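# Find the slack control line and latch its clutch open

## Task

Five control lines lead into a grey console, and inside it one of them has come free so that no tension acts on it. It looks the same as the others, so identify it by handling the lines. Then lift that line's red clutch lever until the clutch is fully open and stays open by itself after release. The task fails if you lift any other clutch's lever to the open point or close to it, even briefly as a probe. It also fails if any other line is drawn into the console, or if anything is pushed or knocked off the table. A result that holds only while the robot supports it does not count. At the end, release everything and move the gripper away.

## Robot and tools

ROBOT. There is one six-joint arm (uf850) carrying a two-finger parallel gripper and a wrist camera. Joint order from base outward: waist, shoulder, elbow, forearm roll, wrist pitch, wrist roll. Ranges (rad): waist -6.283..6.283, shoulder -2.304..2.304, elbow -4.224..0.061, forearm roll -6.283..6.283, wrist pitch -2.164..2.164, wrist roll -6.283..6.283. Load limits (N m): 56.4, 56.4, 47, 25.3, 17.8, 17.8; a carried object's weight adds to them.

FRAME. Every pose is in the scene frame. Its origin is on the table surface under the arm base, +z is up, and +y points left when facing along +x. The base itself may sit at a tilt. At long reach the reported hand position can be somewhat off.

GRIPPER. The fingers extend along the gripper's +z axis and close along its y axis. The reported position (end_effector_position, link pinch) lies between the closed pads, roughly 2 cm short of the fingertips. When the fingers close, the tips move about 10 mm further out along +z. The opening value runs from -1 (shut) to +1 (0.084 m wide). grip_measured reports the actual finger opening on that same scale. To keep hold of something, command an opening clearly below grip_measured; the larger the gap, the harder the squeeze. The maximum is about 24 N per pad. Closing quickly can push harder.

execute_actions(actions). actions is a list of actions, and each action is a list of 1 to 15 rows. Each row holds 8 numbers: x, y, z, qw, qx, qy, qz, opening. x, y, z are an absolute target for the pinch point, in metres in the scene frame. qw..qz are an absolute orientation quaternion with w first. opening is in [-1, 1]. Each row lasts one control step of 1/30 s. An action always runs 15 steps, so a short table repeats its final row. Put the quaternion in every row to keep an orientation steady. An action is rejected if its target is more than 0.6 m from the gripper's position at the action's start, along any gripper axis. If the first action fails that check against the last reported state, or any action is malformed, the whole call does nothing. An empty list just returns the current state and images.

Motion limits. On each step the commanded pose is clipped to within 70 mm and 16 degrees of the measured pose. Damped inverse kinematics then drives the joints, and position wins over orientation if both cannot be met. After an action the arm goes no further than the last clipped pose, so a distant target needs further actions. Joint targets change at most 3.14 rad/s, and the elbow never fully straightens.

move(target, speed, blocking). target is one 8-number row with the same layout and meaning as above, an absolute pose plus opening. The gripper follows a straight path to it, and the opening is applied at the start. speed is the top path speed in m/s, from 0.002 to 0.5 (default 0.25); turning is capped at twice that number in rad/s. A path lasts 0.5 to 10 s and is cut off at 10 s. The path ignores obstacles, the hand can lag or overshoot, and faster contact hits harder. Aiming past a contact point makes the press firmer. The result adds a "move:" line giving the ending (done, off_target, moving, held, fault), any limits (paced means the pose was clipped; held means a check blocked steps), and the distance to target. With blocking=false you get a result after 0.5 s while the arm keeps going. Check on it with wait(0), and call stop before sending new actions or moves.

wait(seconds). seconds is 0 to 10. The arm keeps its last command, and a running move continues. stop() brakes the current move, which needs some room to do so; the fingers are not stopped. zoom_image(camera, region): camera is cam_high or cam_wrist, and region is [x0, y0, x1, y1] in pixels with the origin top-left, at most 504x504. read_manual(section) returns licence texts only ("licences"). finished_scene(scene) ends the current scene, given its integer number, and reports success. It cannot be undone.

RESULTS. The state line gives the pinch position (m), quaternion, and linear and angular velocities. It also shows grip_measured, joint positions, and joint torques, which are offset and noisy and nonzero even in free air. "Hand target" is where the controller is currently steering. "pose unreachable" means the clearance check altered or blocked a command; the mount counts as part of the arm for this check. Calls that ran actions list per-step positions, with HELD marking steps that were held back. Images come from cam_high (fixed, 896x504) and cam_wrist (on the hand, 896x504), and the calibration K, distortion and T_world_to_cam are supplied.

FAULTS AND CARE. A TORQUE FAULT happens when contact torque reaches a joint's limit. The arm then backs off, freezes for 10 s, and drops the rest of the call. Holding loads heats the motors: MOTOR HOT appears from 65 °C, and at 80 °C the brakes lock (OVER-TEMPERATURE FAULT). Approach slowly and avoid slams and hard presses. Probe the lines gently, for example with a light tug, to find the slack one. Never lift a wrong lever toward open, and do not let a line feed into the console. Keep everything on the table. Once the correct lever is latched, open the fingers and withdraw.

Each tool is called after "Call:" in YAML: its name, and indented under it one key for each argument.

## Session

Call:
execute_actions:
  actions: []

Scene clock: 0.00 s.
end_effector_position=(+0.7636, +0.3608, +0.2084) grip_measured=+1.00 end_effector_quat_wxyz=(+0.186, +0.772, -0.429, -0.430) end_effector_velocity=(-0.001, +0.001, +0.000) end_effector_angular_velocity=(+0.000, +0.002, +0.001)
Joint positions: [ 0.635 -0.822 -2.256  0.164 -1.491  1.396  0.084]
Joint velocities: [ 0.001 -0.     0.    -0.    -0.002  0.     0.   ]
Joint torques (N m, as the arm reports them, + toward a larger angle): no reading
Hand target: +0.764, +0.361, +0.208; +0.186, +0.772, -0.429, -0.430
camera_calibration (this result's frames):
cam_wrist: T_world_to_cam=[[-0.506496, -0.547428, 0.666171, 0.476488], [-0.254206, 0.833068, 0.491301, -0.142597], [-0.823918, 0.0794974, -0.561105, 0.851179], [0, 0, 0, 1]] pos_world=[0.906392, 0.31197, 0.230237]

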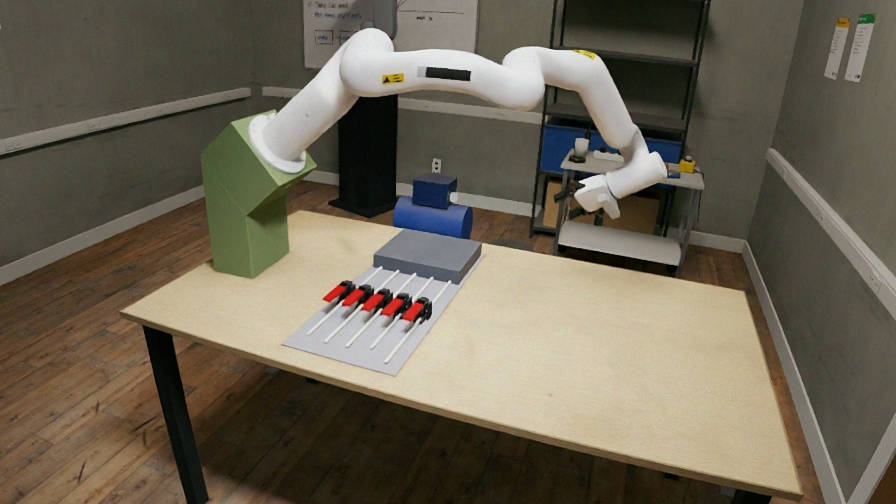

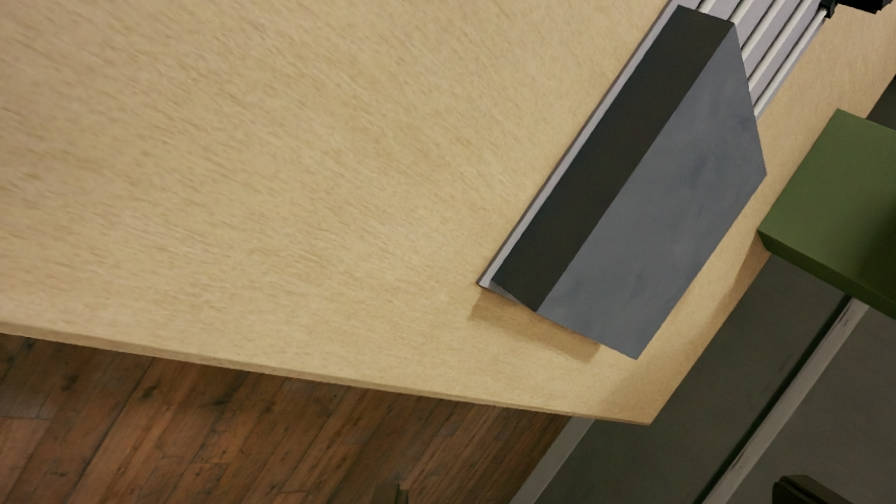

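Call:
move:
  target: [0.46,0.02,0.12,0,0.707,-0.707,0,-1]

Scene clock: 5.63 s.
end_effector_position=(+0.4593, +0.0197, +0.1203) grip_measured=-1.00 end_effector_quat_wxyz=(-0.000, +0.706, -0.708, +0.000) end_effector_velocity=(-0.001, -0.002, -0.001) end_effector_angular_velocity=(+0.001, -0.006, -0.003)
Joint positions: [ 0.212 -0.272 -0.409 -0.022  0.717  1.633  0.   ]
Joint velocities: [-0.008 -0.006  0.001 -0.01   0.014  0.005  0.   ]
Joint torques (N m, as the arm reports them, + toward a larger angle): [ 1.6  28.88  4.51 -0.14 -0.66  0.5 ]
Hand target: +0.459, +0.020, +0.120; -0.000, +0.706, -0.708, +0.000
Off the commanded pose: 0.001 m, 0 deg.
move: done
camera_calibration (this result's frames):
cam_wrist: T_world_to_cam=[[-0.999781, 0.0209055, 0.000719297, 0.489739], [0.0209039, 0.999779, -0.00211471, 0.0371992], [-0.000763348, -0.00209921, -0.999998, 0.25443], [0, 0, 0, 1]] pos_world=[0.489049, -0.0468951, 0.254156]

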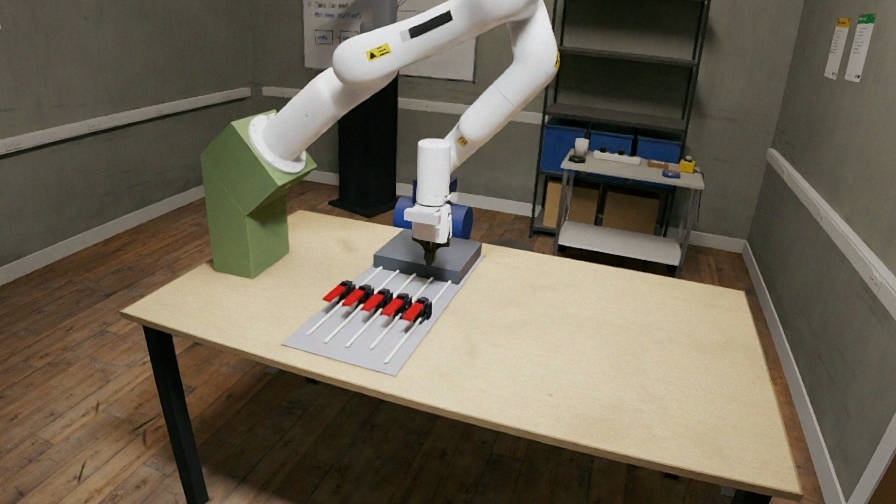

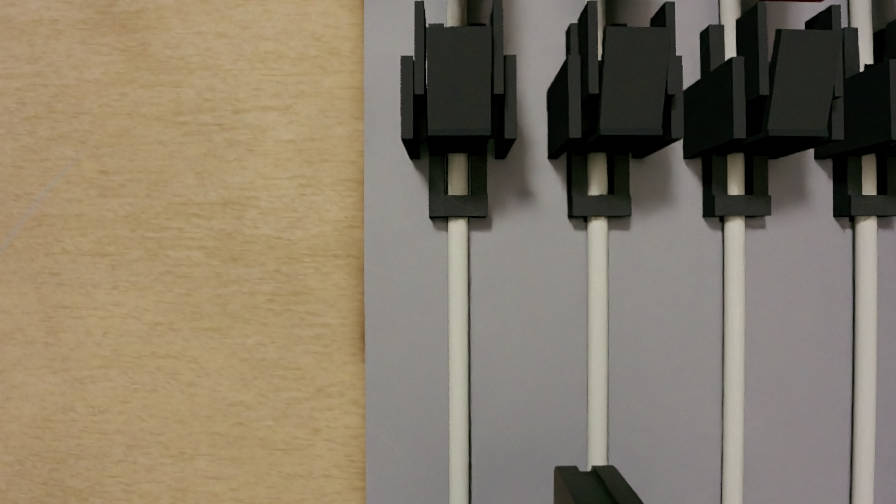

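Call:
move:
  target: [0.46,0.02,0.025,0,0.707,-0.707,0,-1]
  speed: 0.1

Call:
move:
  target: [0.493,0.02,0.025,0,0.707,-0.707,0,-1]
  speed: 0.06

Call:
move:
  target: [0.433,0.02,0.025,0,0.707,-0.707,0,-1]
  speed: 0.06

Call:
move:
  target: [0.46,0.02,0.025,0,0.707,-0.707,0,-1]
  speed: 0.06

Call:
move:
  target: [0.45,0.02,0.055,0,0.707,-0.707,0,-1]
  speed: 0.1

Scene clock: 12.10 s.
end_effector_position=(+0.4601, +0.0198, +0.0253) grip_measured=-1.00 end_effector_quat_wxyz=(+0.000, +0.707, -0.707, +0.000) end_effector_velocity=(-0.000, -0.001, -0.002) end_effector_angular_velocity=(-0.001, +0.001, -0.000)
Joint positions: [ 0.216 -0.566 -0.624 -0.017  0.795  1.628  0.   ]
Joint velocities: [-0.001 -0.006 -0.005 -0.     0.    -0.     0.   ]
Joint torques (N m, as the arm reports them, + toward a larger angle): [ 1.19 31.5   5.84  0.25 -0.69  0.54]
Hand target: +0.460, +0.020, +0.025; +0.000, +0.707, -0.707, +0.000
Off the commanded pose: 0.000 m, 0 deg.
move: done
camera_calibration (this result's frames):
cam_wrist: T_world_to_cam=[[-0.999829, 0.0184204, 0.00159611, 0.490643], [0.0184173, 0.999829, -0.00191842, 0.0380105], [-0.00163118, -0.0018887, -0.999997, 0.159882], [0, 0, 0, 1]] pos_world=[0.49012, -0.0467399, 0.159171]

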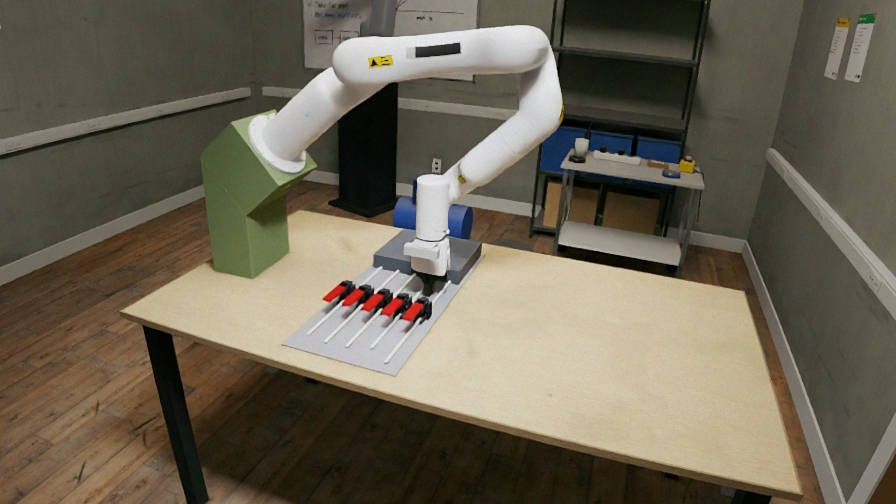

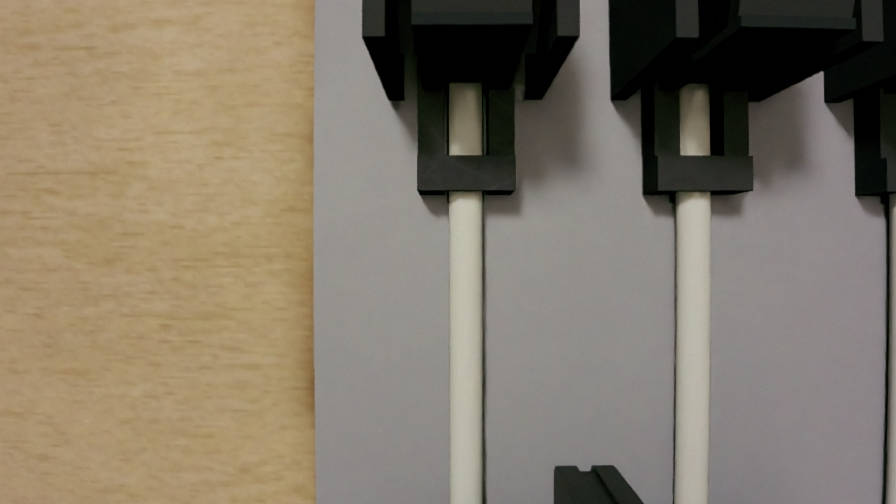

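Scene clock: 13.07 s.
end_effector_position=(+0.4927, +0.0200, +0.0250) grip_measured=-1.00 end_effector_quat_wxyz=(-0.000, +0.707, -0.707, -0.000) end_effector_velocity=(+0.002, -0.000, -0.000) end_effector_angular_velocity=(+0.000, +0.001, +0.000)
Joint positions: [ 0.212 -0.527 -0.67  -0.023  0.71   1.632  0.   ]
Joint velocities: [-0.001  0.002 -0.003 -0.001 -0.007  0.001  0.   ]
Joint torques (N m, as the arm reports them, + toward a larger angle): [ 1.41 32.    4.53  0.43 -0.54  0.37]
Hand target: +0.493, +0.020, +0.025; -0.000, +0.707, -0.707, -0.000
Off the commanded pose: 0.000 m, 0 deg.
move: done
camera_calibration (this result's frames):
cam_wrist: T_world_to_cam=[[-0.999823, 0.0187277, 0.00180199, 0.523201], [0.0187248, 0.999823, -0.00162433, 0.0370884], [-0.00183209, -0.0015903, -0.999997, 0.1597], [0, 0, 0, 1]] pos_world=[0.522707, -0.0466263, 0.158817]

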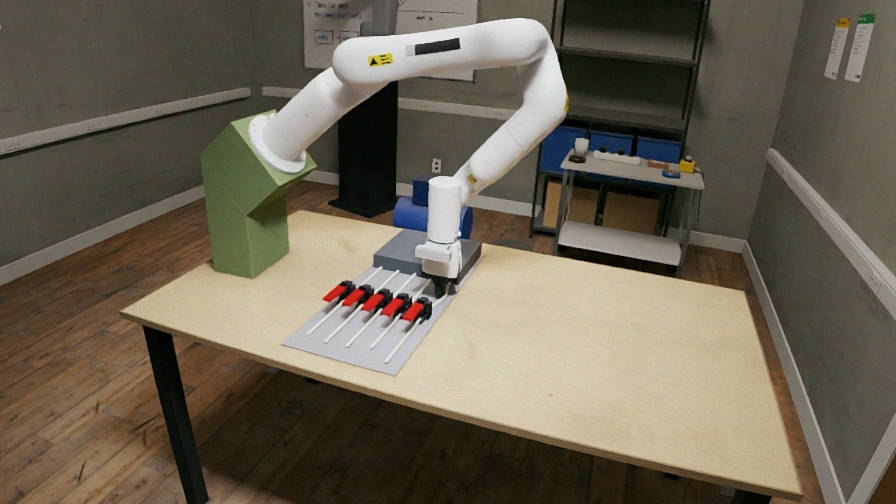

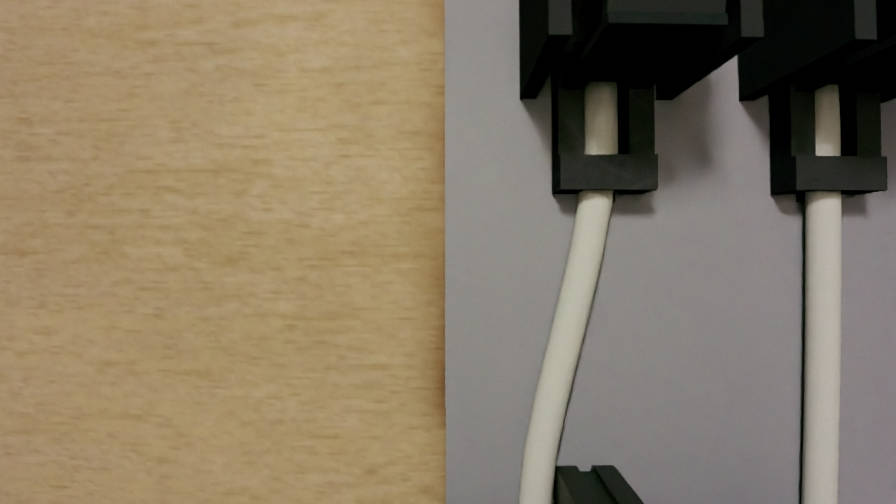

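Scene clock: 14.47 s.
end_effector_position=(+0.4337, +0.0200, +0.0250) grip_measured=-1.00 end_effector_quat_wxyz=(-0.000, +0.707, -0.707, +0.000) end_effector_velocity=(-0.002, -0.000, -0.001) end_effector_angular_velocity=(-0.001, +0.002, -0.001)
Joint positions: [ 0.22  -0.607 -0.592 -0.011  0.868  1.626  0.   ]
Joint velocities: [ 0.001 -0.005  0.001  0.003  0.004 -0.     0.   ]
Joint torques (N m, as the arm reports them, + toward a larger angle): [ 1.14 27.01  7.99 -0.06 -1.3   0.51]
Hand target: +0.433, +0.020, +0.025; +0.000, +0.707, -0.707, +0.000
Off the commanded pose: 0.001 m, 0 deg.
move: done
camera_calibration (this result's frames):
cam_wrist: T_world_to_cam=[[-0.999833, 0.0182438, 0.000667619, 0.464264], [0.0182425, 0.999832, -0.00197145, 0.0383785], [-0.000703473, -0.00195894, -0.999998, 0.159164], [0, 0, 0, 1]] pos_world=[0.463599, -0.0465302, 0.158929]

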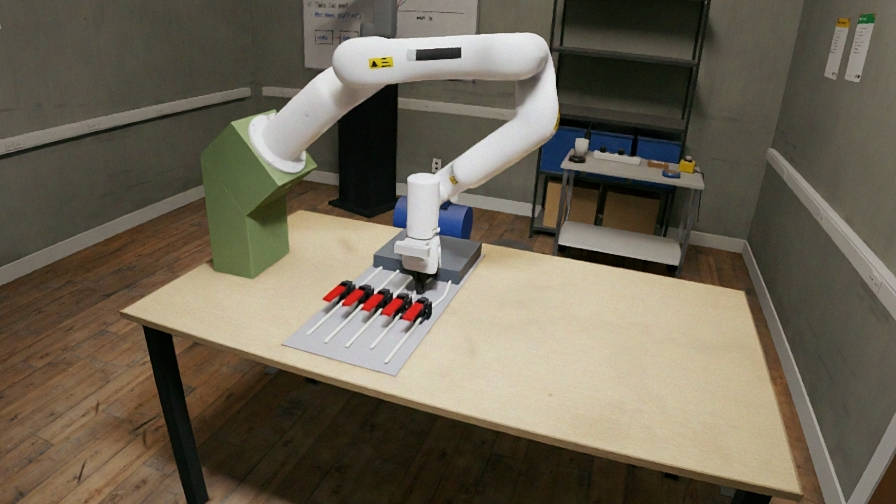

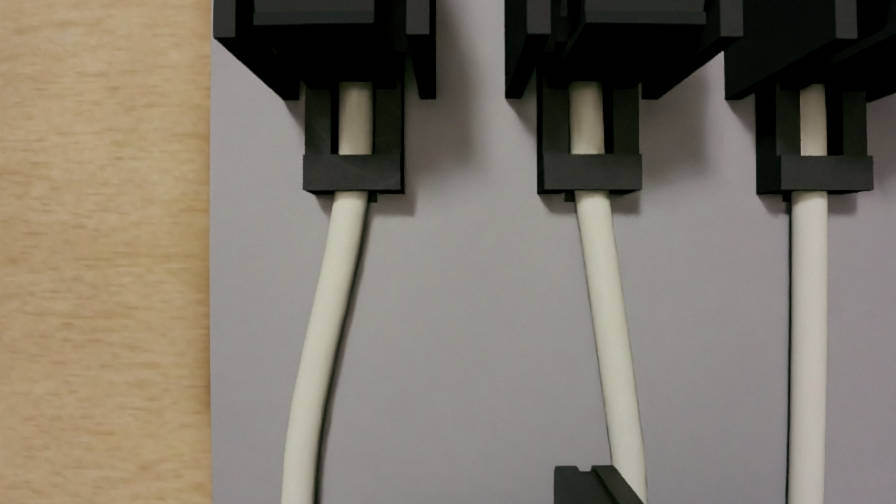

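Scene clock: 15.33 s.
end_effector_position=(+0.4597, +0.0200, +0.0250) grip_measured=-1.00 end_effector_quat_wxyz=(+0.000, +0.707, -0.707, -0.000) end_effector_velocity=(+0.001, -0.001, -0.000) end_effector_angular_velocity=(-0.002, +0.002, -0.002)
Joint positions: [ 0.216 -0.568 -0.624 -0.017  0.796  1.629  0.   ]
Joint velocities: [-0.001  0.002 -0.002  0.001 -0.006  0.     0.   ]
Joint torques (N m, as the arm reports them, + toward a larger angle): [ 0.82 30.57  5.98 -0.09 -0.7   0.59]
Hand target: +0.460, +0.020, +0.025; -0.000, +0.707, -0.707, -0.000
Off the commanded pose: 0.000 m, 0 deg.
move: done
camera_calibration (this result's frames):
cam_wrist: T_world_to_cam=[[-0.999823, 0.0187106, 0.0018398, 0.490199], [0.0187075, 0.999824, -0.0016659, 0.0377154], [-0.00187064, -0.00163119, -0.999997, 0.159668], [0, 0, 0, 1]] pos_world=[0.489706, -0.0466202, 0.158828]

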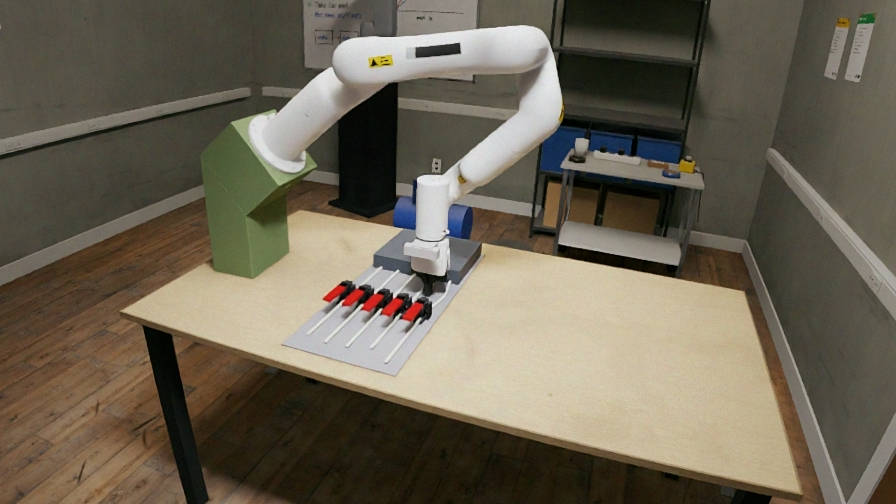

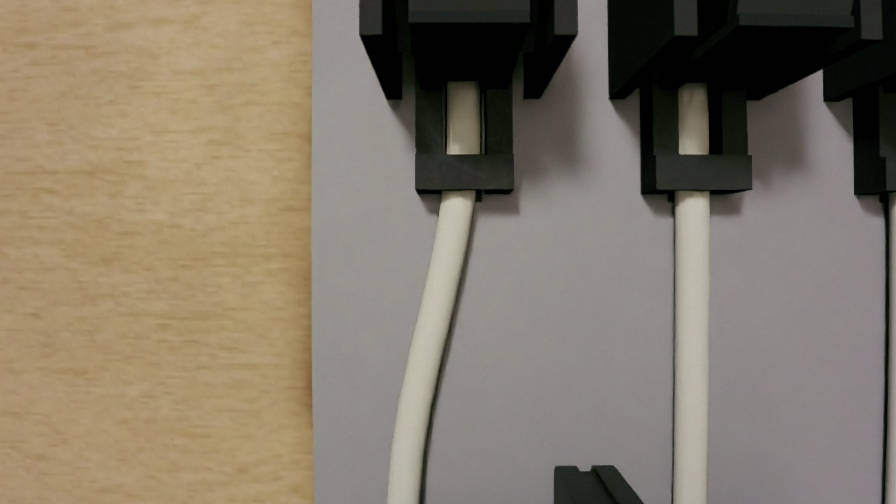

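Scene clock: 16.23 s.
end_effector_position=(+0.4500, +0.0200, +0.0548) grip_measured=-1.00 end_effector_quat_wxyz=(-0.000, +0.707, -0.707, +0.000) end_effector_velocity=(-0.001, +0.000, +0.002) end_effector_angular_velocity=(-0.000, +0.002, -0.000)
Joint positions: [ 0.217 -0.496 -0.541 -0.016  0.807  1.628  0.   ]
Joint velocities: [ 0.001  0.005  0.006  0.001 -0.001  0.     0.   ]
Joint torques (N m, as the arm reports them, + toward a larger angle): [-1.35 28.7   6.24 -0.49 -0.66  0.6 ]
Hand target: +0.450, +0.020, +0.055; +0.000, +0.707, -0.707, +0.000
Off the commanded pose: 0.000 m, 0 deg.
move: done
camera_calibration (this result's frames):
cam_wrist: T_world_to_cam=[[-0.999827, 0.0185535, 0.00161361, 0.480528], [0.0185506, 0.999826, -0.00178941, 0.0379734], [-0.00164653, -0.00175917, -0.999997, 0.18937], [0, 0, 0, 1]] pos_world=[0.480053, -0.0465492, 0.188662]

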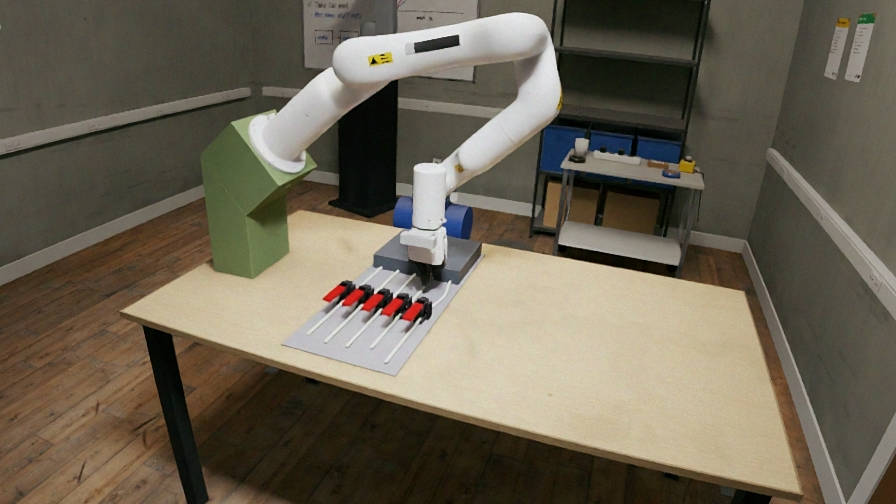

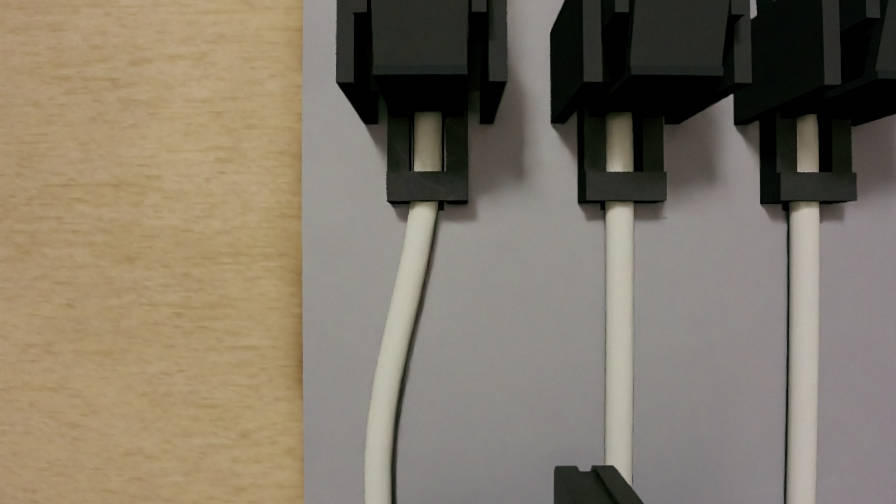

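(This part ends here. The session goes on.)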